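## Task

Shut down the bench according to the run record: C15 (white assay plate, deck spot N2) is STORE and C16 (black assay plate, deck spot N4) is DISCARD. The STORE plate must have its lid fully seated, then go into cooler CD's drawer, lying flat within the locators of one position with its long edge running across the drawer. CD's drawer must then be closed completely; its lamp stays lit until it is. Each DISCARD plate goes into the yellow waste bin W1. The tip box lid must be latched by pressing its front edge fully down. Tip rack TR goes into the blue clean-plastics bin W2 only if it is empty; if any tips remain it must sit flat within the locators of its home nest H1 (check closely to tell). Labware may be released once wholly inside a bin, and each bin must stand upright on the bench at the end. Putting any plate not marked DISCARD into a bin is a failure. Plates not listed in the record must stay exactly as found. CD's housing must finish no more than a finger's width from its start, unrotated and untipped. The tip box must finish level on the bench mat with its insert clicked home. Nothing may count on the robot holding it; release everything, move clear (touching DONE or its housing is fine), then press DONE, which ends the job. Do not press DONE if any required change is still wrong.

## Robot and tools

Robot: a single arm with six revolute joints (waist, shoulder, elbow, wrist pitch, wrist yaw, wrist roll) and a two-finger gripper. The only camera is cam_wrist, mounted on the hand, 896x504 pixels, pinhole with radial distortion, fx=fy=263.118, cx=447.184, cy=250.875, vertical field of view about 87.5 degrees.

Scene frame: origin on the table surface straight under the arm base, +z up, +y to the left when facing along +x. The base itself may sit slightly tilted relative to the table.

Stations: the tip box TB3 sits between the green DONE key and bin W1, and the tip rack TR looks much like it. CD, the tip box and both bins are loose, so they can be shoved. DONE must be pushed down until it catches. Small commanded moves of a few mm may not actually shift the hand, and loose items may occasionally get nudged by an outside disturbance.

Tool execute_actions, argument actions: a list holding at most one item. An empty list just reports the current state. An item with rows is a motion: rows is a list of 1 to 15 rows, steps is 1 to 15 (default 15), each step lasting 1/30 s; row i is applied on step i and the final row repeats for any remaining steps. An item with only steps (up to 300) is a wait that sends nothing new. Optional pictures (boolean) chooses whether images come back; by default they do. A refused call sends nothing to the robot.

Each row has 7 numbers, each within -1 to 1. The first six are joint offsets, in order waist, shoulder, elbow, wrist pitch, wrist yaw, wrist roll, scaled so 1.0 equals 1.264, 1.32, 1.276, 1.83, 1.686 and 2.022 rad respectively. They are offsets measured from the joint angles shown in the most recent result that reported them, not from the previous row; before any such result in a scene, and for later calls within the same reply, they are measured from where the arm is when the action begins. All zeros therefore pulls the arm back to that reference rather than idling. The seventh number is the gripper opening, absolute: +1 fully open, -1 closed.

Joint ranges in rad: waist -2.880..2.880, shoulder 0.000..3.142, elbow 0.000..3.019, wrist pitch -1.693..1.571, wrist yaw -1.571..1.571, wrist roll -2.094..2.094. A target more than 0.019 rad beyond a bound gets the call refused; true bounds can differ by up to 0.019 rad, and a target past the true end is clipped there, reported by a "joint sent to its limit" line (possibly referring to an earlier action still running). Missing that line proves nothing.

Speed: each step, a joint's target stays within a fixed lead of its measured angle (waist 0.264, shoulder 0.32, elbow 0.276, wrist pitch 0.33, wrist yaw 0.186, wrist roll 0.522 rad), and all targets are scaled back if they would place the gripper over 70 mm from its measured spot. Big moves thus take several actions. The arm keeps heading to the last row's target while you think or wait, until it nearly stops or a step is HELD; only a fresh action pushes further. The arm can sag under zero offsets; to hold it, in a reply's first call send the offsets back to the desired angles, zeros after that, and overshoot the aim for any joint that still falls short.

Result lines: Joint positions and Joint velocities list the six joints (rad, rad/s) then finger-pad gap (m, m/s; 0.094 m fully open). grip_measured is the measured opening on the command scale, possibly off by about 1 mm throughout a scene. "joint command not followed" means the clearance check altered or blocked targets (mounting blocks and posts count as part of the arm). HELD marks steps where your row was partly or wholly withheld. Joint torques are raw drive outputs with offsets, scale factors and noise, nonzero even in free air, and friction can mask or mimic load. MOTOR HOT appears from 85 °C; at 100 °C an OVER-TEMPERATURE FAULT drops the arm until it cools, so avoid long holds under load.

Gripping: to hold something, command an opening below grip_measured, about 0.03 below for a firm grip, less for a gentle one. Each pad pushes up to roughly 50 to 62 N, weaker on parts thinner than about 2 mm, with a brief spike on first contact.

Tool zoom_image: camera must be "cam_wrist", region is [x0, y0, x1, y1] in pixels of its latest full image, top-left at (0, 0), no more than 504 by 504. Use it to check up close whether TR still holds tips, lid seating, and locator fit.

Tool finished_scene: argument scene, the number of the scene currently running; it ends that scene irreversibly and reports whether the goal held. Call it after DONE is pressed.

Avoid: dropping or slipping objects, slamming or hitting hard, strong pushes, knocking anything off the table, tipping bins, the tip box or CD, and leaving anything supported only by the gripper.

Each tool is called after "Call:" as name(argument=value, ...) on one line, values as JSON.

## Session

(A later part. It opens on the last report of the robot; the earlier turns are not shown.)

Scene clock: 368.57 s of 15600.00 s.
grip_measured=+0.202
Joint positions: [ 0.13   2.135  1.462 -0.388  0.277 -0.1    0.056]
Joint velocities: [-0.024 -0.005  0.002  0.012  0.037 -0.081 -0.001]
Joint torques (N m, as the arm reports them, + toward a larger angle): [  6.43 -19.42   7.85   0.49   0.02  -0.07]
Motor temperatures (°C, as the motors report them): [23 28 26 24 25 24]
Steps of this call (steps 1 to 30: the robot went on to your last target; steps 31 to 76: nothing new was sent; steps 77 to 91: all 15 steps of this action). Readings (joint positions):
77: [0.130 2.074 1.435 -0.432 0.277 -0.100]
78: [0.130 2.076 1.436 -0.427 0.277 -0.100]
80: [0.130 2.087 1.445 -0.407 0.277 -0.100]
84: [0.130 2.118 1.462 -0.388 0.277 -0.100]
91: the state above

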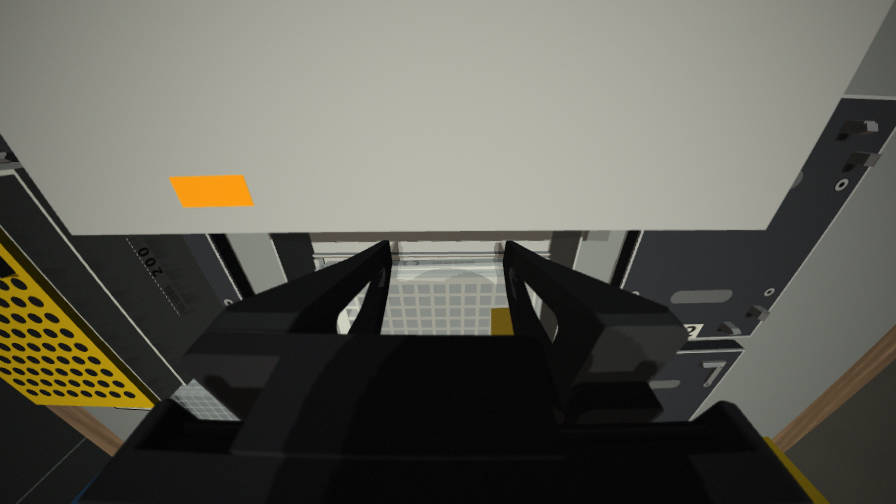

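Call:
execute_actions(actions=[{"rows":[[0,0.035,0.02,0.014,0,0,0.2]]}])

Call:
execute_actions(actions=[{"rows":[[0,0,0.01,-0.01,0,0,0.2],[0,0,0.01,-0.015,0,0,0.2],[0,0,0.01,-0.02,0,0,0.2],[0,0,0.01,-0.025,0,0,0.2],[0,0,0.01,-0.03,0,0,0.2],[0,0,0.01,-0.035,0,0,0.2]]}])

Call:
zoom_image(camera="cam_wrist", region=[270,180,620,340])

Scene clock: 372.30 s of 15600.00 s.
grip_measured=+0.202
Joint positions: [ 0.13   2.152  1.462 -0.375  0.277 -0.1    0.056]
Joint velocities: [-0.005 -0.005  0.007  0.007 -0.022  0.007 -0.001]
Joint torques (N m, as the arm reports them, + toward a larger angle): [  6.86 -19.73   7.11   0.54   0.01  -0.08]
Motor temperatures (°C, as the motors report them): [23 28 26 24 25 24]
Steps of this call (steps 1 to 15: the robot went on to your last target; steps 16 to 90: nothing new was sent; then 0.23 s passed at rest; steps 91 to 105: all 15 steps of this action). Readings (joint positions):
91: [0.130 2.136 1.462 -0.386 0.277 -0.100]
92: [0.130 2.137 1.462 -0.381 0.277 -0.100]
94: [0.130 2.141 1.462 -0.376 0.277 -0.100]
98: [0.130 2.149 1.462 -0.375 0.277 -0.100]
105: the state above

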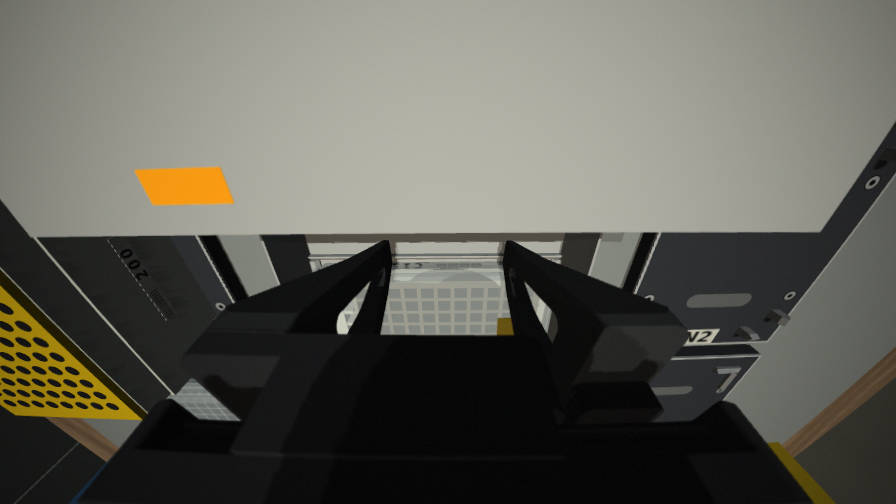

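Scene clock: 372.80 s of 15600.00 s.
grip_measured=+0.202
Joint positions: [ 0.13   2.152  1.463 -0.418  0.277 -0.1    0.056]
Joint velocities: [-0.024 -0.015 -0.002 -0.007 -0.066  0.037 -0.   ]
Joint torques (N m, as the arm reports them, + toward a larger angle): [  7.17 -20.99   6.01  -0.62  -0.03  -0.07]
Motor temperatures (°C, as the motors report them): [23 28 26 24 25 24]
Steps of this call (steps 1 to 15: all 15 steps of this action). Readings (joint positions):
1: [0.130 2.152 1.462 -0.377 0.277 -0.100]
2: [0.130 2.152 1.462 -0.381 0.277 -0.100]
4: [0.130 2.152 1.462 -0.394 0.277 -0.100]
8: [0.130 2.152 1.463 -0.413 0.277 -0.100]
15: the state above

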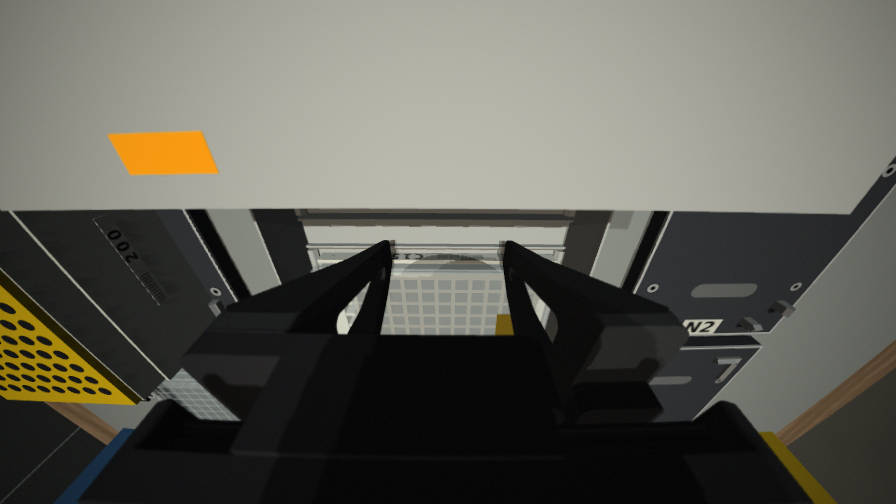

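Region (270, 180, 620, 340) of cam_wrist's 896x504 image, scaled by 1.440, with more detail than that image has; it fills the top 230 rows of this view, and the rest is white.

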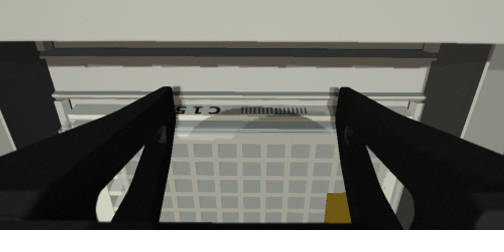

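Back off, lift, look.

Call:
execute_actions(actions=[{"rows":[[0,0,0,0.015,0,0,0.2],[0,0,0,0.015,0,0,0.2],[0,-0.03,0,0.01,0,0,0.2],[0,-0.045,0,0.005,0,0,0.2],[0,-0.06,0,0,0,0,0.2],[0,-0.075,-0.01,-0.005,0,0,0.2],[0,-0.09,-0.03,-0.005,0,0,0.2],[0,-0.11,-0.06,0,0,0,0.2],[0,-0.13,-0.09,0,0,0,0.2],[0.01,-0.15,-0.12,0.01,0,0,0.2],[0.01,-0.17,-0.15,0.02,0,0,0.2],[0.02,-0.19,-0.19,0.03,0,0,0.2],[0.02,-0.2,-0.22,0.04,0,0,0.2],[0.02,-0.21,-0.25,0.05,0,0,0.2],[0.025,-0.22,-0.28,0.065,0,0,0.2]]}], pictures=false)

Call:
execute_actions(actions=[{"steps":12}])

Call:
zoom_image(camera="cam_wrist", region=[290,20,590,240])

Scene clock: 378.60 s of 15600.00 s.
grip_measured=+0.202
Joint positions: [ 0.137  1.896  1.181 -0.349  0.277 -0.1    0.056]
Joint velocities: [ 0.083 -0.806 -1.057  0.618  0.022 -0.081 -0.001]
Joint torques (N m, as the arm reports them, + toward a larger angle): [  7.03 -17.98   4.07   0.31   0.02  -0.08]
Motor temperatures (°C, as the motors report them): [23 28 26 24 25 24]
Steps of this call (steps 1 to 15: the robot went on to your last target; steps 16 to 90: nothing new was sent; then 2.30 s passed at rest; steps 91 to 105: all 15 steps of this action). Readings (joint positions):
91: [0.130 2.152 1.463 -0.414 0.277 -0.100]
92: [0.130 2.152 1.463 -0.409 0.277 -0.100]
94: [0.130 2.151 1.463 -0.408 0.277 -0.100]
98: [0.130 2.114 1.438 -0.413 0.277 -0.100]
105: the state above

Scene clock: 379.00 s of 15600.00 s.
grip_measured=+0.202
Joint positions: [ 0.156  1.852  1.109 -0.312  0.277 -0.1    0.056]
Joint velocities: [-0.024  0.005 -0.002  0.002 -0.007  0.007 -0.   ]
Joint torques (N m, as the arm reports them, + toward a larger angle): [  5.13 -18.72   4.49   0.61   0.07  -0.07]
Motor temperatures (°C, as the motors report them): [23 28 26 24 25 24]
Steps of this call (steps 1 to 12: the robot went on to your last target). Readings (joint positions):
1: [0.140 1.872 1.149 -0.334 0.277 -0.100]
2: [0.143 1.858 1.128 -0.327 0.277 -0.100]
4: [0.150 1.852 1.112 -0.321 0.277 -0.100]
8: [0.156 1.852 1.109 -0.314 0.277 -0.100]
12: the state above

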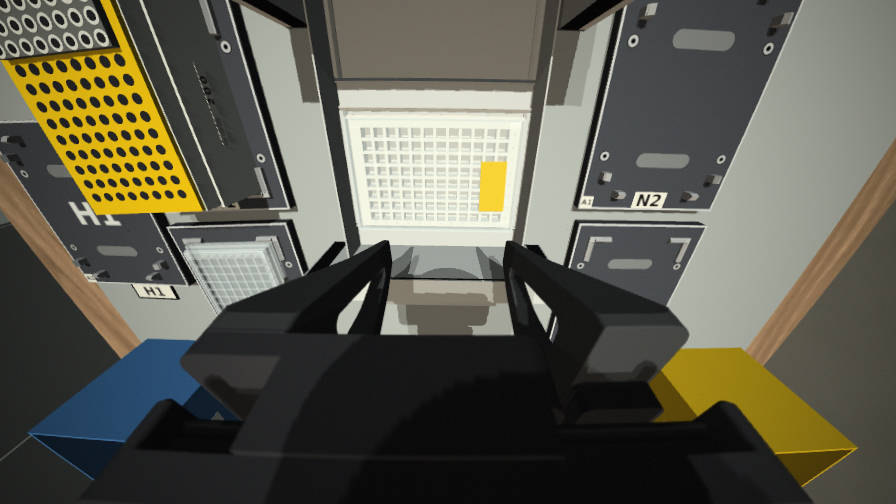

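Region (290, 20, 590, 240) of cam_wrist's 896x504 image, scaled by 1.680, with more detail than that image has; it fills the top 370 rows of this view, and the rest is white.

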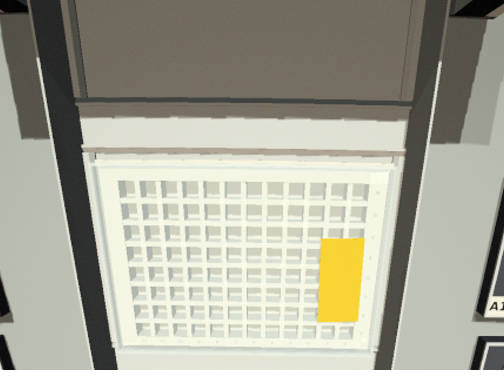

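Call:
execute_actions(actions=[{"rows":[[0,-0.03,-0.03,0.01,0,0,-1],[0,-0.04,-0.06,0.02,0,0,-1],[0,-0.05,-0.09,0.04,0,0,-1],[0,-0.06,-0.12,0.05,0,0,-1],[0,-0.07,-0.15,0.07,0,0,-1],[0,-0.07,-0.185,0.09,0,0,-1]]}], pictures=false)

Call:
execute_actions(actions=[{"rows":[[0,0.03,0.01,0.02,0,0,-1],[0,0.05,0.01,0.03,0,0,-1],[-0.01,0.07,0.01,0.045,0,0,-1],[-0.01,0.09,0.01,0.06,0,0,-1],[-0.02,0.11,0.015,0.075,0,0,-1],[-0.02,0.13,0.015,0.09,0,0,-1],[-0.025,0.15,0.015,0.1,0,0,-1],[-0.025,0.165,0.015,0.11,0,0,-1]]}])

Scene clock: 385.23 s of 15600.00 s.
grip_measured=-0.997
Joint positions: [ 0.156  1.778  0.86  -0.161  0.277 -0.1    0.   ]
Joint velocities: [ 0.005 -0.005  0.007  0.037 -0.022 -0.022 -0.001]
Joint torques (N m, as the arm reports them, + toward a larger angle): [  3.99 -17.28   4.15   0.28   0.02  -0.04]
Motor temperatures (°C, as the motors report them): [23 28 26 24 25 24]
Steps of this call (steps 1 to 30: the robot went on to your last target; steps 31 to 90: nothing new was sent; then 2.73 s passed at rest; steps 91 to 105: all 15 steps of this action). Readings (joint positions):
91: [0.156 1.852 1.105 -0.309 0.277 -0.100]
92: [0.156 1.847 1.093 -0.299 0.277 -0.100]
94: [0.156 1.826 1.040 -0.259 0.277 -0.100]
98: [0.156 1.779 0.893 -0.180 0.277 -0.100]
105: the state above

Scene clock: 385.73 s of 15600.00 s.
grip_measured=-0.997
Joint positions: [ 0.129  2.008  0.872  0.021  0.277 -0.1    0.   ]
Joint velocities: [-0.005 -0.005  0.017  0.022 -0.11   0.007  0.   ]
Joint torques (N m, as the arm reports them, + toward a larger angle): [  4.97 -16.42   1.33   0.33   0.03  -0.09]
Motor temperatures (°C, as the motors report them): [23 28 26 24 25 24]
Steps of this call (steps 1 to 15: all 15 steps of this action). Readings (joint positions):
1: [0.156 1.778 0.860 -0.156 0.277 -0.100]
2: [0.156 1.783 0.860 -0.146 0.277 -0.100]
4: [0.156 1.804 0.861 -0.105 0.277 -0.100]
8: [0.146 1.907 0.874 -0.006 0.277 -0.100]
15: the state above

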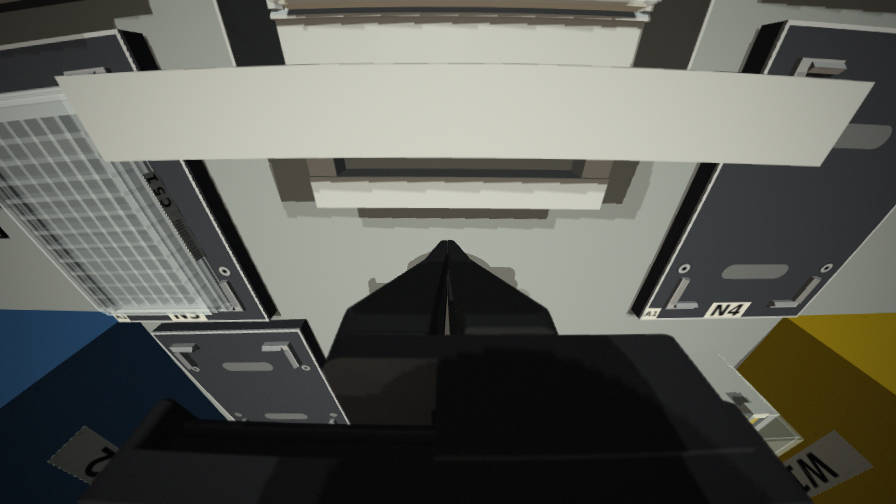

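Call:
execute_actions(actions=[{"rows":[[0,0.02,0.03,-0.006,0,0,-1],[0,0.022,0.042,-0.012,0,0,-1],[0,0.024,0.054,-0.018,0,0,-1],[0,0.026,0.066,-0.025,0,0,-1],[0,0.028,0.078,-0.031,0,0,-1],[0,0.03,0.09,-0.038,0,0,-1],[0,0.032,0.102,-0.044,0,0,-1],[0,0.034,0.114,-0.05,0,0,-1],[0,0.036,0.126,-0.057,0,0,-1],[0,0.039,0.138,-0.063,0,0,-1],[0,0.042,0.15,-0.07,0,0,-1],[0,0.045,0.162,-0.076,0,0,-1],[0,0.048,0.174,-0.082,0,0,-1],[0,0.051,0.186,-0.088,0,0,-1],[0,0.054,0.2,-0.095,0,0,-1]]}])

Call:
execute_actions(actions=[{"rows":[[0,0.025,0.04,-0.006,0,0,-1],[0,0.028,0.05,-0.012,0,0,-1],[0,0.031,0.06,-0.018,0,0,-1],[0,0.034,0.07,-0.025,0,0,-1],[0,0.037,0.08,-0.031,0,0,-1],[0,0.04,0.09,-0.038,0,0,-1],[0,0.043,0.102,-0.044,0,0,-1],[0,0.046,0.114,-0.05,0,0,-1],[0,0.049,0.126,-0.057,0,0,-1],[0,0.052,0.138,-0.063,0,0,-1],[0,0.055,0.15,-0.07,0,0,-1],[0,0.058,0.162,-0.076,0,0,-1],[0,0.061,0.174,-0.082,0,0,-1],[0,0.064,0.186,-0.088,0,0,-1],[0,0.068,0.2,-0.095,0,0,-1]]}], pictures=false)

Call:
execute_actions(actions=[{"steps":8}])

Scene clock: 394.30 s of 15600.00 s.
grip_measured=-0.997
Joint positions: [ 0.129  2.048  1.056 -0.135  0.277 -0.1    0.   ]
Joint velocities: [-0.005  0.122  0.476 -0.369 -0.037 -0.095 -0.001]
Joint torques (N m, as the arm reports them, + toward a larger angle): [  5.61 -15.89   5.99   0.29   0.02  -0.09]
Motor temperatures (°C, as the motors report them): [23 28 25 24 25 24]
Steps of this call (steps 1 to 15: the robot went on to your last target; steps 16 to 90: nothing new was sent; then 5.07 s passed at rest; steps 91 to 105: all 15 steps of this action). Readings (joint positions):
91: [0.129 2.008 0.876 0.026 0.277 -0.100]
92: [0.129 2.009 0.881 0.019 0.277 -0.100]
94: [0.129 2.013 0.903 -0.000 0.277 -0.100]
98: [0.129 2.025 0.956 -0.052 0.277 -0.100]
105: the state above

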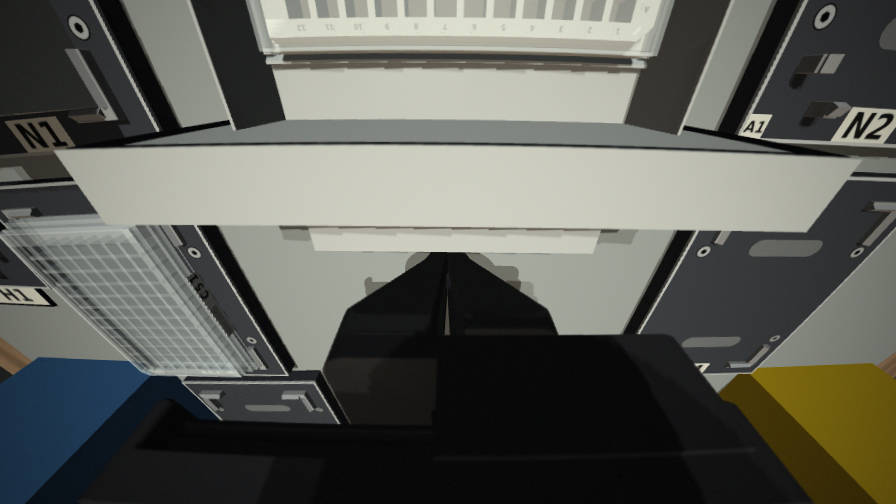

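Scene clock: 394.80 s of 15600.00 s.
grip_measured=-0.997
Joint positions: [ 0.129  2.107  1.233 -0.291  0.277 -0.1    0.   ]
Joint velocities: [ 0.005  0.142  0.442 -0.369 -0.022 -0.051 -0.001]
Joint torques (N m, as the arm reports them, + toward a larger angle): [  5.81 -17.69   7.38   0.08   0.04  -0.07]
Motor temperatures (°C, as the motors report them): [23 28 25 24 25 24]
Steps of this call (steps 1 to 15: all 15 steps of this action). Readings (joint positions):
1: [0.129 2.052 1.069 -0.141 0.277 -0.100]
2: [0.129 2.055 1.079 -0.144 0.277 -0.100]
4: [0.129 2.059 1.099 -0.158 0.277 -0.100]
8: [0.129 2.072 1.138 -0.206 0.277 -0.100]
15: the state above

Scene clock: 395.07 s of 15600.00 s.
grip_measured=-0.997
Joint positions: [ 0.129  2.116  1.281 -0.304  0.277 -0.1    0.   ]
Joint velocities: [-0.005 -0.005  0.002 -0.022 -0.095 -0.022 -0.   ]
Joint torques (N m, as the arm reports them, + toward a larger angle): [  6.22 -18.04   6.47  -0.02   0.    -0.07]
Motor temperatures (°C, as the motors report them): [23 28 25 24 25 24]
Steps of this call (steps 1 to 8: the robot went on to your last target). Readings (joint positions):
1: [0.129 2.111 1.247 -0.300 0.277 -0.100]
2: [0.129 2.114 1.259 -0.304 0.277 -0.100]
4: [0.129 2.116 1.273 -0.304 0.277 -0.100]
8: the state above

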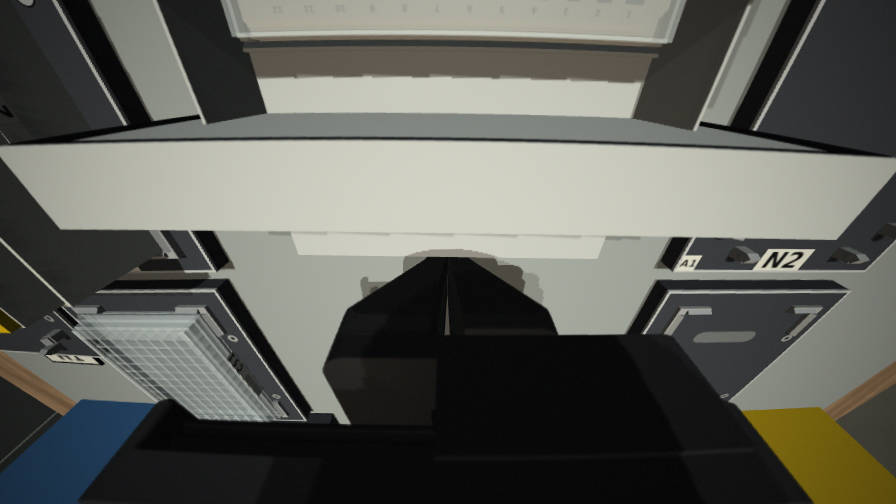

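Call:
execute_actions(actions=[{"rows":[[0,0.02,0.03,0,0,0,-1],[0,0.022,0.04,0,0,0,-1],[0,0.025,0.05,-0.005,0,0,-1],[0,0.028,0.06,-0.005,0,0,-1],[0,0.031,0.07,-0.01,0,0,-1],[0,0.034,0.08,-0.01,0,0,-1],[0,0.037,0.09,-0.015,0,0,-1],[0,0.04,0.1,-0.02,0,0,-1],[0,0.045,0.11,-0.022,0,0,-1]]}])

Scene clock: 399.20 s of 15600.00 s.
grip_measured=-0.997
Joint positions: [ 0.129  2.152  1.385 -0.345  0.277 -0.1    0.   ]
Joint velocities: [ 0.015 -0.005  0.002  0.002 -0.007 -0.037  0.   ]
Joint torques (N m, as the arm reports them, + toward a larger angle): [  6.84 -18.6    7.5   -0.08   0.06  -0.11]
Motor temperatures (°C, as the motors report them): [23 28 25 24 25 24]
Steps of this call (steps 1 to 30: the robot went on to your last target; steps 31 to 90: nothing new was sent; then 0.63 s passed at rest; steps 91 to 105: all 15 steps of this action). Readings (joint positions):
91: [0.129 2.116 1.281 -0.304 0.277 -0.100]
92: [0.129 2.116 1.282 -0.305 0.277 -0.100]
94: [0.129 2.119 1.289 -0.312 0.277 -0.100]
98: [0.129 2.135 1.328 -0.335 0.277 -0.100]
105: the state above

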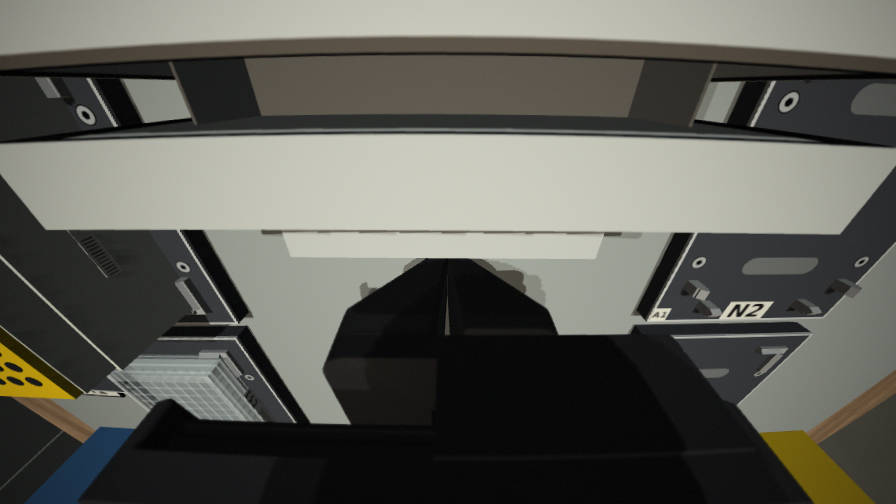

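Call:
execute_actions(actions=[{"rows":[[0,0,0.035,0.005,0,0,-1],[0,0,0.04,0.005,0,0,-1],[0,0,0.045,0.005,0,0,-1],[0,0,0.05,0.005,0,0,-1],[0,0,0.056,0.005,0,0,-1]]}])

Scene clock: 401.43 s of 15600.00 s.
grip_measured=-0.997
Joint positions: [ 0.129  2.152  1.412 -0.345  0.277 -0.1    0.   ]
Joint velocities: [ 0.005  0.005 -0.012  0.007 -0.007 -0.095  0.   ]
Joint torques (N m, as the arm reports them, + toward a larger angle): [  6.5  -21.16   8.64   0.52   0.04  -0.09]
Motor temperatures (°C, as the motors report them): [23 28 26 24 25 24]
Steps of this call (steps 1 to 15: the robot went on to your last target; steps 16 to 52: nothing new was sent; steps 53 to 67: all 15 steps of this action). Readings (joint positions):
53: [0.129 2.152 1.386 -0.345 0.277 -0.100]
54: [0.129 2.152 1.386 -0.345 0.277 -0.100]
56: [0.129 2.152 1.388 -0.345 0.277 -0.100]
60: [0.129 2.152 1.397 -0.345 0.277 -0.100]
67: the state above

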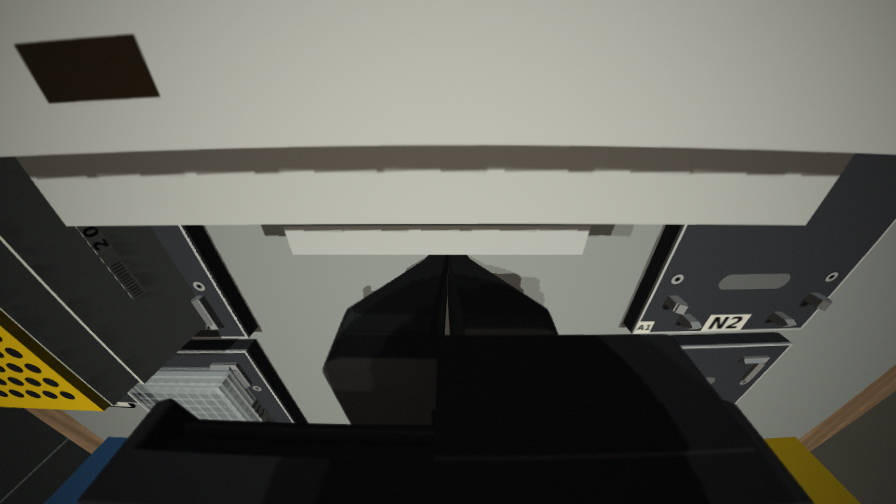

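Call:
execute_actions(actions=[{"rows":[[0,-0.02,-0.02,-0.01,0,0,-1],[0,-0.04,-0.04,-0.02,0,0,-1],[0,-0.06,-0.05,-0.03,0,0,-1],[0,-0.08,-0.06,-0.04,0,0,-1],[0,-0.1,-0.06,-0.06,0,0,-1],[0.02,-0.12,-0.06,-0.08,0,0,-1],[0.04,-0.14,-0.06,-0.095,0,0,-1],[0.07,-0.16,-0.06,-0.11,0.01,0.02,-1],[0.1,-0.17,-0.06,-0.12,0.02,0.04,-1],[0.13,-0.17,-0.06,-0.13,0.03,0.06,-1],[0.16,-0.17,-0.06,-0.135,0.04,0.08,-1],[0.2,-0.17,-0.05,-0.135,0.05,0.1,-1],[0.24,-0.17,-0.04,-0.135,0.06,0.12,-1],[0.27,-0.17,-0.04,-0.135,0.07,0.14,-1],[0.3,-0.17,-0.04,-0.14,0.08,0.167,-1]]}], pictures=false)

Call:
execute_actions(actions=[{"steps":15}], pictures=false)

Call:
execute_actions(actions=[{"rows":[[0,0.03,0.04,0,0,0,1],[0,0.05,0.06,0,0,0,1],[0,0.07,0.08,0,0,0,1],[0,0.09,0.1,0,0,0,1],[0,0.11,0.115,0,0,0,1],[0,0.12,0.115,0,0,0,1]]}])

Scene clock: 412.60 s of 15600.00 s.
grip_measured=-0.997
Joint positions: [ 0.27   1.973  1.326 -0.551  0.37   0.001  0.   ]
Joint velocities: [ 0.874 -0.161  0.007 -0.095  0.315  0.52  -0.   ]
Joint torques (N m, as the arm reports them, + toward a larger angle): [  8.57 -20.52   6.85  -0.59   0.02   0.04]
Motor temperatures (°C, as the motors report them): [23 28 26 24 25 24]
Steps of this call (steps 1 to 15: the robot went on to your last target; steps 16 to 90: nothing new was sent; then 7.67 s passed at rest; steps 91 to 105: all 15 steps of this action). Readings (joint positions):
91: [0.129 2.152 1.410 -0.347 0.277 -0.100]
92: [0.129 2.149 1.403 -0.350 0.277 -0.100]
94: [0.129 2.131 1.374 -0.374 0.277 -0.100]
98: [0.137 2.066 1.327 -0.485 0.283 -0.097]
105: the state above

Scene clock: 413.10 s of 15600.00 s.
grip_measured=-0.997
Joint positions: [ 0.548  1.963  1.326 -0.592  0.407  0.212  0.   ]
Joint velocities: [-0.269 -0.015 -0.027 -0.012  0.022  0.066  0.   ]
Joint torques (N m, as the arm reports them, + toward a larger angle): [  6.68 -21.9    9.39  -0.33   0.09   0.08]
Motor temperatures (°C, as the motors report them): [23 28 26 24 25 24]
Steps of this call (steps 1 to 15: the robot went on to your last target). Readings (joint positions):
1: [0.301 1.968 1.326 -0.554 0.381 0.021]
2: [0.334 1.965 1.326 -0.558 0.389 0.041]
4: [0.403 1.963 1.326 -0.568 0.402 0.087]
8: [0.528 1.963 1.326 -0.588 0.407 0.167]
15: the state above

Scene clock: 413.60 s of 15600.00 s.
grip_measured=+0.999
Joint positions: [ 0.536  2.114  1.454 -0.591  0.408  0.213  0.094]
Joint velocities: [ 0.005 -0.015 -0.012 -0.007  0.022 -0.022 -0.   ]
Joint torques (N m, as the arm reports them, + toward a larger angle): [  9.94 -20.47   7.91  -0.12   0.02  -0.07]
Motor temperatures (°C, as the motors report them): [23 28 26 24 25 24]
Steps of this call (steps 1 to 15: all 15 steps of this action). Readings (joint positions):
1: [0.541 1.964 1.326 -0.592 0.408 0.213]
2: [0.534 1.967 1.331 -0.592 0.408 0.213]
4: [0.531 1.991 1.362 -0.592 0.408 0.213]
8: [0.534 2.073 1.450 -0.591 0.408 0.213]
15: the state above

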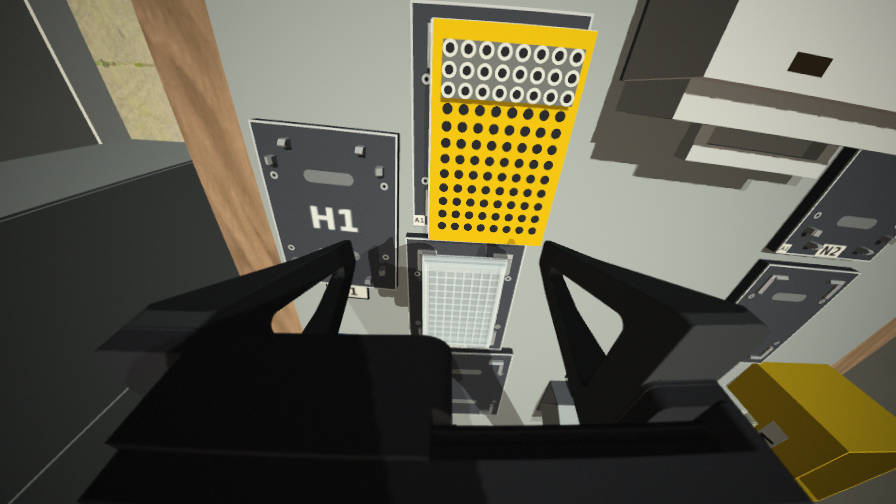

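Call:
execute_actions(actions=[{"rows":[[-0.02,0.02,0.03,0.01,0,0,1],[-0.03,0.03,0.04,0.02,0,0,1],[-0.045,0.04,0.045,0.03,-0.008,0,1],[-0.06,0.045,0.048,0.038,-0.008,0,1]]}])

Call:
execute_actions(actions=[{"steps":8}])

Scene clock: 417.97 s of 15600.00 s.
grip_measured=+0.999
Joint positions: [ 0.448  2.146  1.48  -0.532  0.396  0.213  0.094]
Joint velocities: [ 0.015  0.005 -0.007 -0.017 -0.051 -0.037 -0.   ]
Joint torques (N m, as the arm reports them, + toward a larger angle): [  9.39 -19.45   8.91   0.31  -0.03  -0.08]
Motor temperatures (°C, as the motors report them): [23 29 26 24 25 24]
Steps of this call (steps 1 to 15: the robot went on to your last target; steps 16 to 90: nothing new was sent; then 0.87 s passed at rest; steps 91 to 105: all 15 steps of this action). Readings (joint positions):
91: [0.536 2.114 1.454 -0.590 0.408 0.213]
92: [0.534 2.115 1.454 -0.585 0.408 0.213]
94: [0.524 2.122 1.461 -0.562 0.397 0.213]
98: [0.483 2.141 1.479 -0.533 0.396 0.213]
105: the state above

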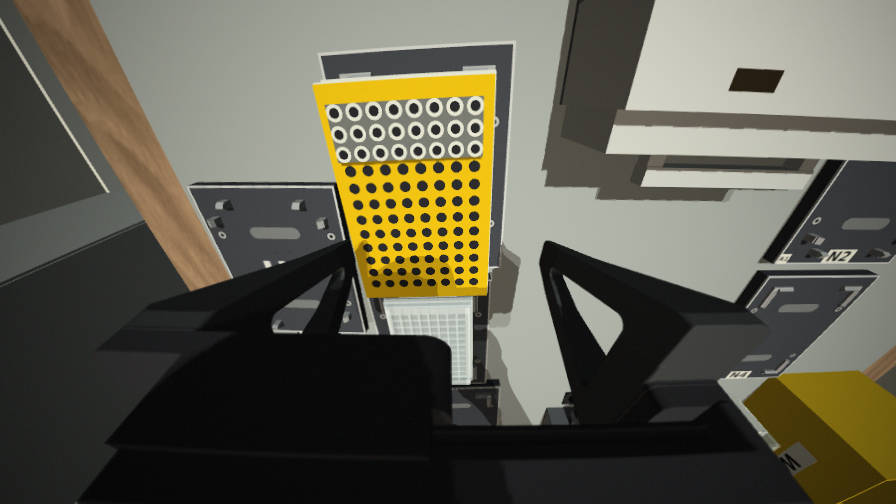

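Scene clock: 418.23 s of 15600.00 s.
grip_measured=+0.999
Joint positions: [ 0.45   2.146  1.48  -0.532  0.396  0.213  0.094]
Joint velocities: [ 0.005 -0.015 -0.007 -0.002 -0.037  0.037 -0.   ]
Joint torques (N m, as the arm reports them, + toward a larger angle): [  8.92 -19.52   9.13   0.49   0.    -0.07]
Motor temperatures (°C, as the motors report them): [23 29 26 24 25 24]
Steps of this call (steps 1 to 8: the robot went on to your last target). Readings (joint positions):
1: [0.449 2.146 1.480 -0.532 0.396 0.213]
2: [0.449 2.146 1.480 -0.532 0.396 0.213]
4: [0.450 2.146 1.480 -0.532 0.396 0.213]
8: the state above

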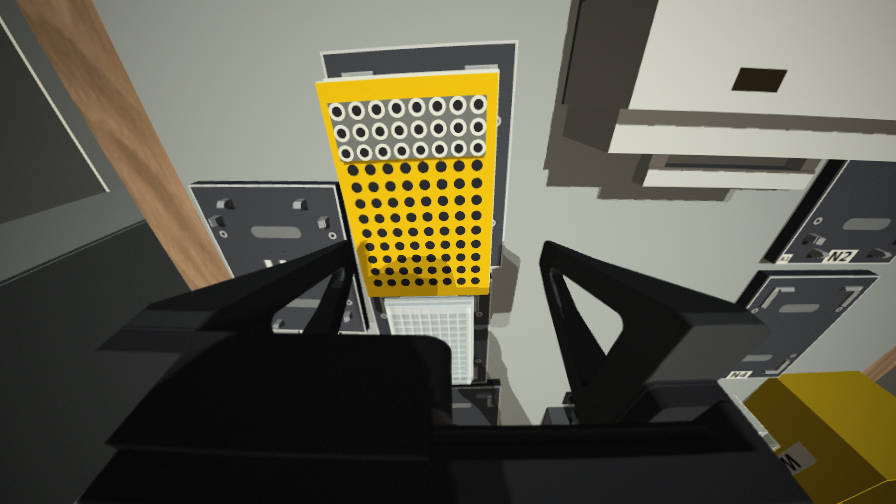

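Call:
execute_actions(actions=[{"rows":[[0,0.03,0.03,0.02,0,-0.03,1],[0,0.045,0.035,0.03,0,-0.03,1],[0,0.058,0.04,0.04,0,-0.03,1]]}])

Scene clock: 421.50 s of 15600.00 s.
grip_measured=+0.999
Joint positions: [ 0.45   2.202  1.5   -0.47   0.396  0.166  0.094]
Joint velocities: [-0.005 -0.005 -0.017 -0.007  0.066  0.037 -0.   ]
Joint torques (N m, as the arm reports them, + toward a larger angle): [  9.05 -19.64   8.64   0.39   0.04  -0.27]
Motor temperatures (°C, as the motors report them): [24 28 27 24 25 24]
Steps of this call (steps 1 to 15: the robot went on to your last target; steps 16 to 83: nothing new was sent; steps 84 to 98: all 15 steps of this action). Readings (joint positions):
84: [0.450 2.147 1.480 -0.528 0.396 0.205]
85: [0.450 2.149 1.480 -0.517 0.396 0.197]
87: [0.450 2.162 1.489 -0.489 0.396 0.185]
91: [0.450 2.189 1.500 -0.470 0.396 0.172]
98: the state above

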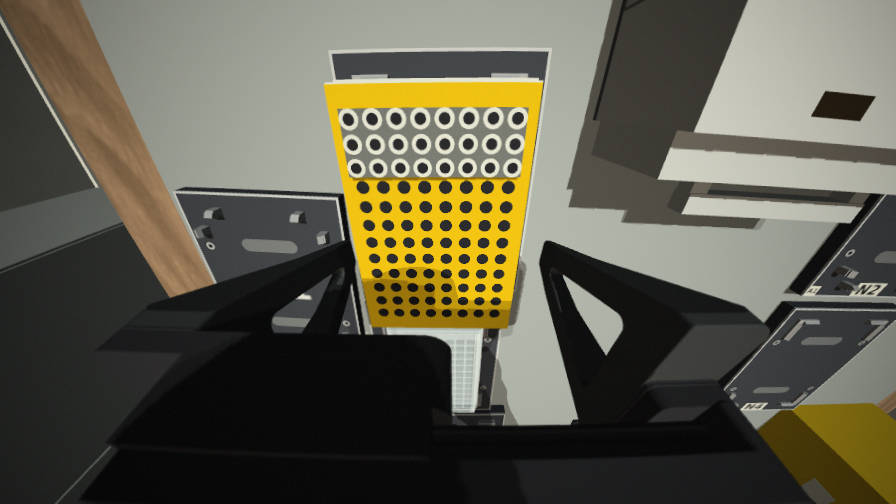

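Call:
execute_actions(actions=[{"rows":[[0,0,0.02,0,-0.014,0,1],[0,0,0.02,0,-0.014,0,1],[0,0,0.02,0,-0.014,0,1],[0,0.03,0.03,0.012,-0.014,0,1],[0,0.04,0.03,0.022,-0.014,0,1]]}])

Scene clock: 424.23 s of 15600.00 s.
grip_measured=+0.999
Joint positions: [ 0.45   2.229  1.503 -0.442  0.375  0.164  0.094]
Joint velocities: [-0.005 -0.005  0.012 -0.012  0.051  0.022 -0.001]
Joint torques (N m, as the arm reports them, + toward a larger angle): [  9.27 -19.06   8.4    0.51  -0.04  -0.08]
Motor temperatures (°C, as the motors report them): [24 28 27 24 25 24]
Steps of this call (steps 1 to 15: the robot went on to your last target; steps 16 to 67: nothing new was sent; steps 68 to 82: all 15 steps of this action). Readings (joint positions):
68: [0.450 2.202 1.500 -0.470 0.386 0.164]
69: [0.450 2.202 1.500 -0.470 0.379 0.164]
71: [0.450 2.203 1.500 -0.468 0.375 0.164]
75: [0.450 2.214 1.503 -0.444 0.375 0.164]
82: the state above

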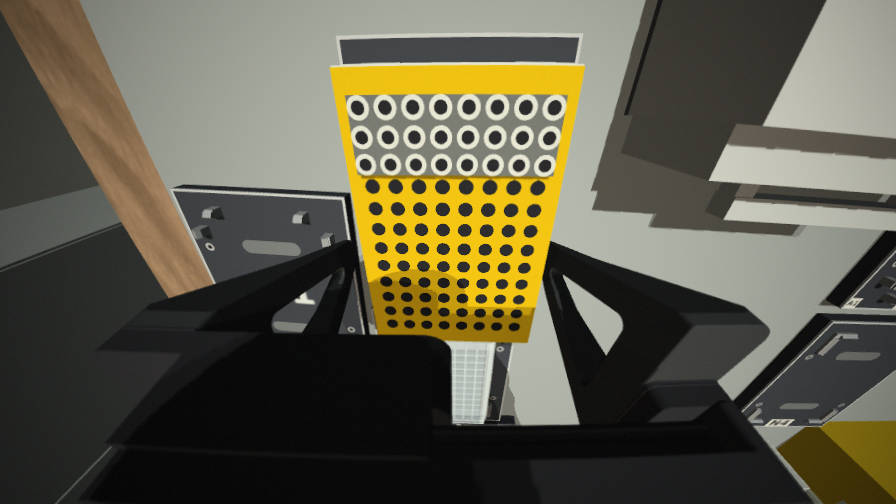

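Call:
execute_actions(actions=[{"rows":[[-0.012,0,0.02,0,0.014,0,1],[-0.012,0,0.02,0,0.014,0,1],[-0.012,0,0.02,0,0.014,0,1],[-0.012,0.03,0.03,0.012,0.014,0,1],[-0.012,0.038,0.03,0.02,0.014,0,1]]}])

Call:
execute_actions(actions=[{"rows":[[0,0,0.01,0,0,0,0.9],[0,0,0.01,0,0,0,0.85],[0,0,0.01,0,0,0,0.8],[0,0,0.01,0,0,0,0.72]],"steps":12}])

Scene clock: 429.13 s of 15600.00 s.
grip_measured=+0.999
Joint positions: [ 0.446  2.251  1.507 -0.418  0.396  0.164  0.094]
Joint velocities: [-0.005  0.005 -0.022 -0.007 -0.051 -0.007 -0.   ]
Joint torques (N m, as the arm reports them, + toward a larger angle): [  8.2  -19.85   8.34   0.38   0.16  -0.08]
Motor temperatures (°C, as the motors report them): [24 28 27 24 25 24]
Steps of this call (steps 1 to 15: the robot went on to your last target; steps 16 to 90: nothing new was sent; then 1.40 s passed at rest; steps 91 to 105: all 15 steps of this action). Readings (joint positions):
91: [0.450 2.229 1.503 -0.441 0.385 0.164]
92: [0.450 2.229 1.503 -0.441 0.391 0.164]
94: [0.449 2.229 1.503 -0.440 0.395 0.164]
98: [0.446 2.239 1.506 -0.420 0.396 0.164]
105: the state above

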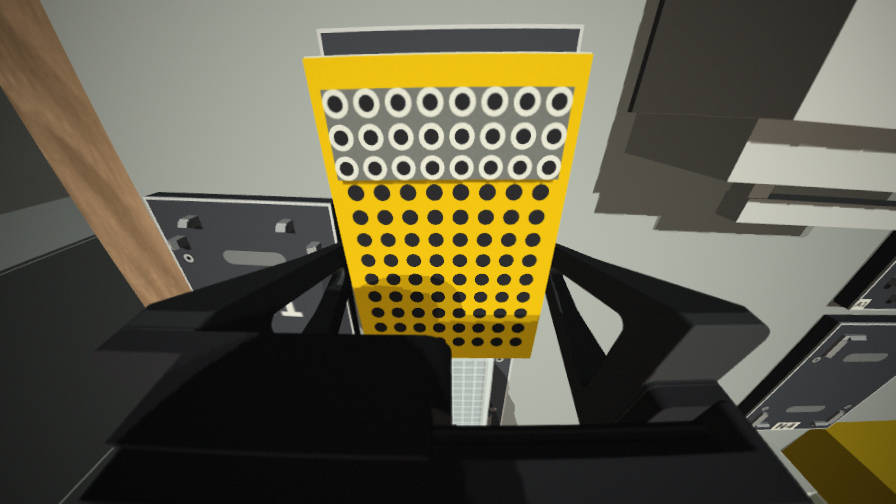

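Scene clock: 429.53 s of 15600.00 s.
grip_measured=+0.782
Joint positions: [ 0.446  2.251  1.507 -0.418  0.398  0.164  0.084]
Joint velocities: [-0.005 -0.005 -0.022 -0.012  0.037  0.022 -0.001]
Joint torques (N m, as the arm reports them, + toward a larger angle): [  8.55 -21.78   6.46   0.13  -0.08  -0.1 ]
Motor temperatures (°C, as the motors report them): [24 28 27 24 25 24]
Steps of this call (steps 1 to 12: all 12 steps of this action). Readings (joint positions):
1: [0.446 2.251 1.507 -0.418 0.396 0.164]
2: [0.446 2.251 1.507 -0.418 0.396 0.164]
4: [0.446 2.251 1.507 -0.418 0.397 0.164]
8: [0.446 2.251 1.507 -0.418 0.398 0.164]
12: the state above

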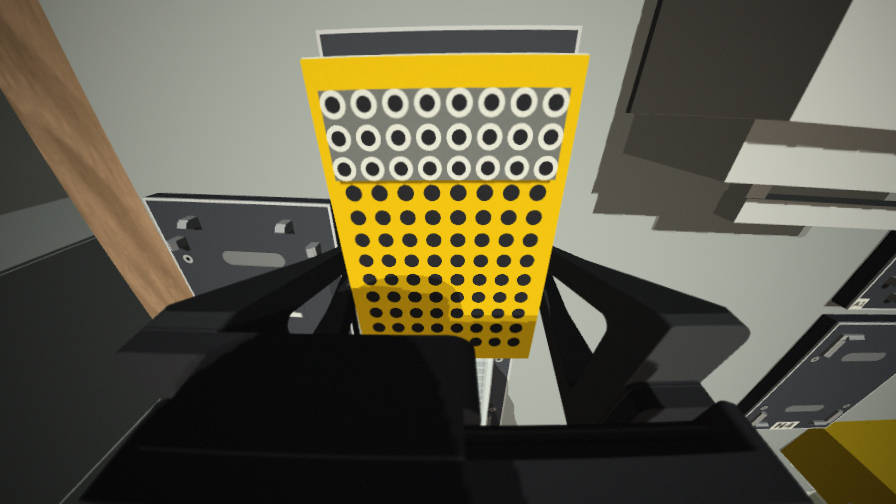

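Call:
execute_actions(actions=[{"rows":[[0.01,-0.02,0,0,0,0,0.745],[0.012,-0.025,0,-0.005,0,0,0.745],[0.015,-0.03,-0.005,-0.01,0,0,0.745],[0.018,-0.04,-0.01,-0.015,0,0,0.745],[0.02,-0.05,-0.015,-0.02,0,0,0.745],[0.025,-0.06,-0.02,-0.025,0,0.01,0.745],[0.04,-0.06,-0.025,-0.025,0.01,0.02,0.745],[0.06,-0.06,-0.03,-0.03,0.015,0.04,0.745],[0.08,-0.06,-0.035,-0.03,0.02,0.06,0.745],[0.1,-0.06,-0.04,-0.03,0.025,0.08,0.745],[0.12,-0.04,-0.045,-0.03,0.03,0.1,0.745],[0.14,-0.02,-0.05,-0.03,0.035,0.12,0.745],[0.16,0,-0.05,-0.02,0.04,0.14,0.745],[0.18,0.02,-0.05,-0.01,0.045,0.155,0.745],[0.195,0.038,-0.05,-0.003,0.048,0.155,0.745]]}], pictures=false)

Call:
execute_actions(actions=[{"steps":25}])

Scene clock: 439.83 s of 15600.00 s.
grip_measured=+0.782
Joint positions: [ 0.574  2.213  1.463 -0.457  0.467  0.331  0.084]
Joint velocities: [ 0.718  0.142 -0.032  0.139  0.168  0.476 -0.   ]
Joint torques (N m, as the arm reports them, + toward a larger angle): [ 11.68 -17.6    4.68   0.71   0.07   0.08]
Motor temperatures (°C, as the motors report them): [24 29 26 24 25 24]
Steps of this call (steps 1 to 15: the robot went on to your last target; steps 16 to 90: nothing new was sent; then 6.80 s passed at rest; steps 91 to 105: all 15 steps of this action). Readings (joint positions):
91: [0.446 2.251 1.507 -0.418 0.398 0.164]
92: [0.446 2.251 1.507 -0.418 0.398 0.164]
94: [0.446 2.250 1.507 -0.422 0.398 0.164]
98: [0.455 2.228 1.493 -0.443 0.415 0.182]
105: the state above

Scene clock: 440.67 s of 15600.00 s.
grip_measured=+0.782
Joint positions: [ 0.689  2.296  1.441 -0.433  0.477  0.465  0.084]
Joint velocities: [-0.005 -0.005  0.002 -0.012 -0.022 -0.037 -0.002]
Joint torques (N m, as the arm reports them, + toward a larger angle): [  9.49 -19.82   5.17   0.28   0.13   0.1 ]
Motor temperatures (°C, as the motors report them): [24 29 26 24 25 24]
Steps of this call (steps 1 to 25: the robot went on to your last target). Readings (joint positions):
1: [0.599 2.219 1.463 -0.452 0.471 0.350]
2: [0.624 2.228 1.463 -0.446 0.474 0.369]
4: [0.671 2.248 1.463 -0.436 0.475 0.403]
8: [0.730 2.282 1.451 -0.433 0.475 0.439]
25: the state above

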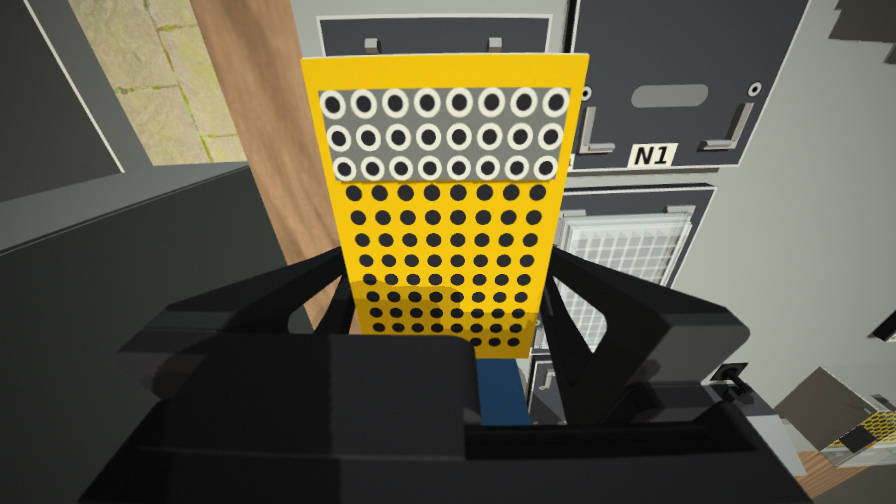

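Call:
execute_actions(actions=[{"rows":[[0,0,0.045,0,0,0,0.745],[0,0,0.045,0,0,0,0.745],[0,0,0.045,0,0,0,0.745],[-0.015,0.03,0.052,0.01,0,0,0.745],[-0.015,0.04,0.052,0.017,0,0,0.745]]}])

Scene clock: 443.43 s of 15600.00 s.
grip_measured=+0.782
Joint positions: [ 0.677  2.326  1.477 -0.412  0.477  0.465  0.084]
Joint velocities: [-0.005  0.034 -0.012  0.002  0.007 -0.037  0.001]
Joint torques (N m, as the arm reports them, + toward a larger angle): [  9.45 -18.83   7.58   0.16   0.06  -0.12]
Motor temperatures (°C, as the motors report them): [24 29 26 24 25 24]
Steps of this call (steps 1 to 30: the robot went on to your last target; steps 31 to 68: nothing new was sent; steps 69 to 83: all 15 steps of this action). Readings (joint positions):
69: [0.689 2.296 1.442 -0.433 0.477 0.465]
70: [0.689 2.296 1.444 -0.433 0.477 0.465]
72: [0.688 2.297 1.451 -0.433 0.477 0.465]
76: [0.684 2.312 1.475 -0.414 0.477 0.465]
83: the state above

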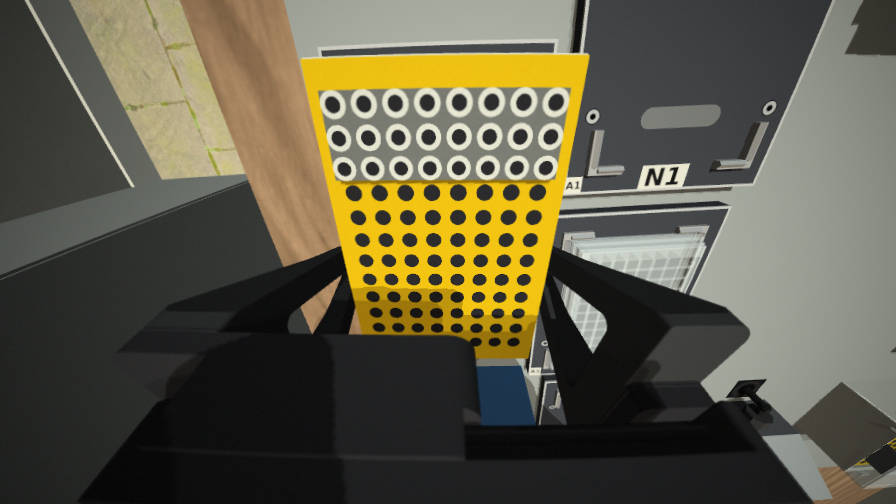

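Call:
execute_actions(actions=[{"rows":[[0.013,0,0.02,0,0,-0.009,0.745]]}])

Call:
execute_actions(actions=[{"rows":[[0,0.03,0.025,0.016,0,0,0.745]]}])

Scene clock: 446.90 s of 15600.00 s.
grip_measured=+0.782
Joint positions: [ 0.677  2.327  1.477 -0.412  0.477  0.46   0.084]
Joint velocities: [ 0.005  0.005 -0.017  0.007 -0.051  0.007 -0.001]
Joint torques (N m, as the arm reports them, + toward a larger angle): [ 10.88 -20.52   7.31  -0.08   0.11  -0.16]
Motor temperatures (°C, as the motors report them): [24 29 26 24 25 24]
Steps of this call (steps 1 to 15: the robot went on to your last target; steps 16 to 89: nothing new was sent; steps 90 to 104: all 15 steps of this action). Readings (joint positions):
90: [0.677 2.327 1.477 -0.412 0.477 0.465]
91: [0.677 2.327 1.477 -0.412 0.477 0.463]
93: [0.677 2.327 1.477 -0.412 0.477 0.462]
97: [0.677 2.327 1.477 -0.412 0.477 0.460]
104: the state above

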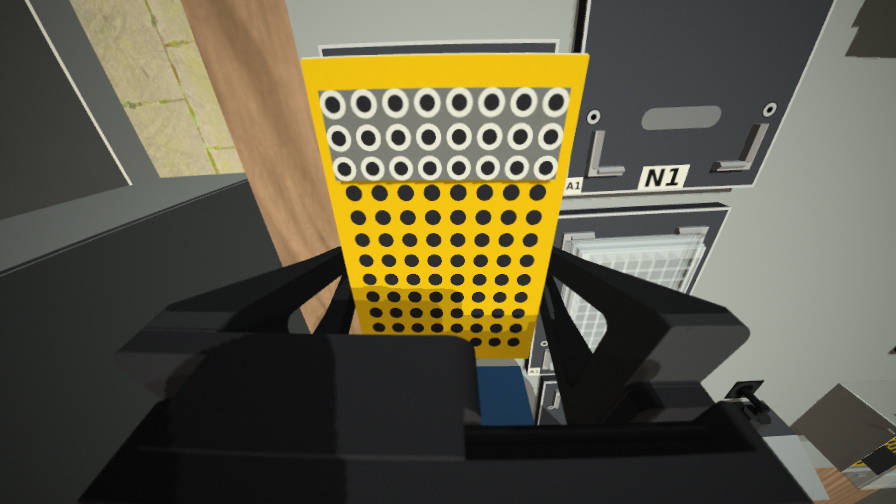

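Scene clock: 447.40 s of 15600.00 s.
grip_measured=+0.782
Joint positions: [ 0.677  2.333  1.477 -0.396  0.479  0.46   0.084]
Joint velocities: [-0.024 -0.015 -0.022  0.007 -0.022 -0.037 -0.   ]
Joint torques (N m, as the arm reports them, + toward a larger angle): [ 10.39 -18.2    8.01   0.52   0.05  -0.1 ]
Motor temperatures (°C, as the motors report them): [24 29 26 24 25 24]
Steps of this call (steps 1 to 15: all 15 steps of this action). Readings (joint positions):
1: [0.677 2.328 1.477 -0.409 0.477 0.460]
2: [0.677 2.329 1.477 -0.404 0.477 0.460]
4: [0.677 2.332 1.477 -0.397 0.478 0.460]
8: [0.677 2.333 1.477 -0.396 0.479 0.460]
15: the state above

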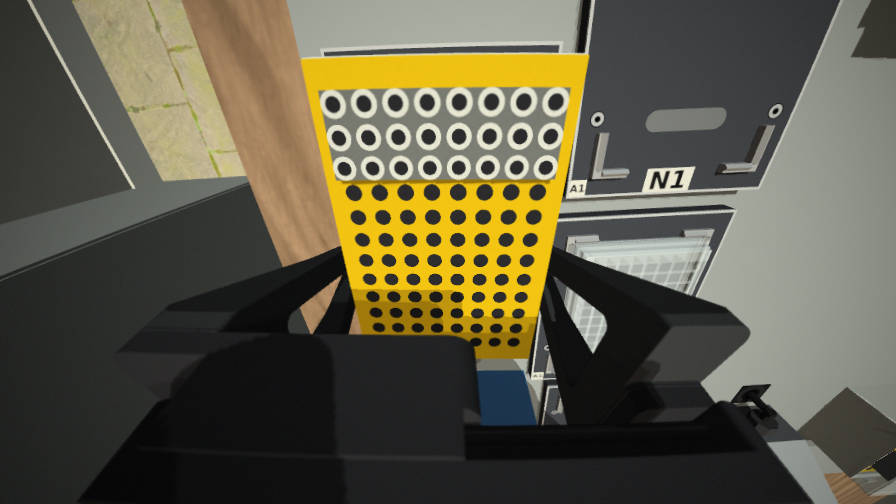

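On the pegs; shift tangentially.

Call:
execute_actions(actions=[{"rows":[[0.022,0,0.015,-0.01,0,0,0.745]]}])

Scene clock: 449.03 s of 15600.00 s.
grip_measured=+0.782
Joint positions: [ 0.69   2.333  1.477 -0.407  0.48   0.46   0.084]
Joint velocities: [-0.015  0.005  0.002  0.002 -0.007  0.095 -0.   ]
Joint torques (N m, as the arm reports them, + toward a larger angle): [ 10.6  -19.84   6.86  -0.01   0.08  -0.11]
Motor temperatures (°C, as the motors report them): [24 29 26 24 25 24]
Steps of this call (steps 1 to 15: the robot went on to your last target; steps 16 to 34: nothing new was sent; steps 35 to 49: all 15 steps of this action). Readings (joint positions):
35: [0.678 2.333 1.477 -0.398 0.479 0.460]
36: [0.679 2.333 1.477 -0.400 0.480 0.460]
38: [0.682 2.333 1.477 -0.404 0.480 0.460]
42: [0.688 2.333 1.477 -0.407 0.480 0.460]
49: the state above

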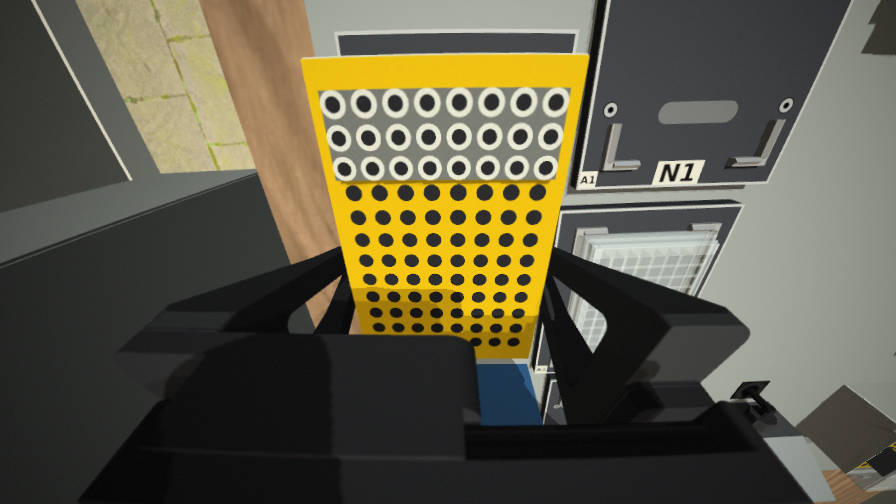

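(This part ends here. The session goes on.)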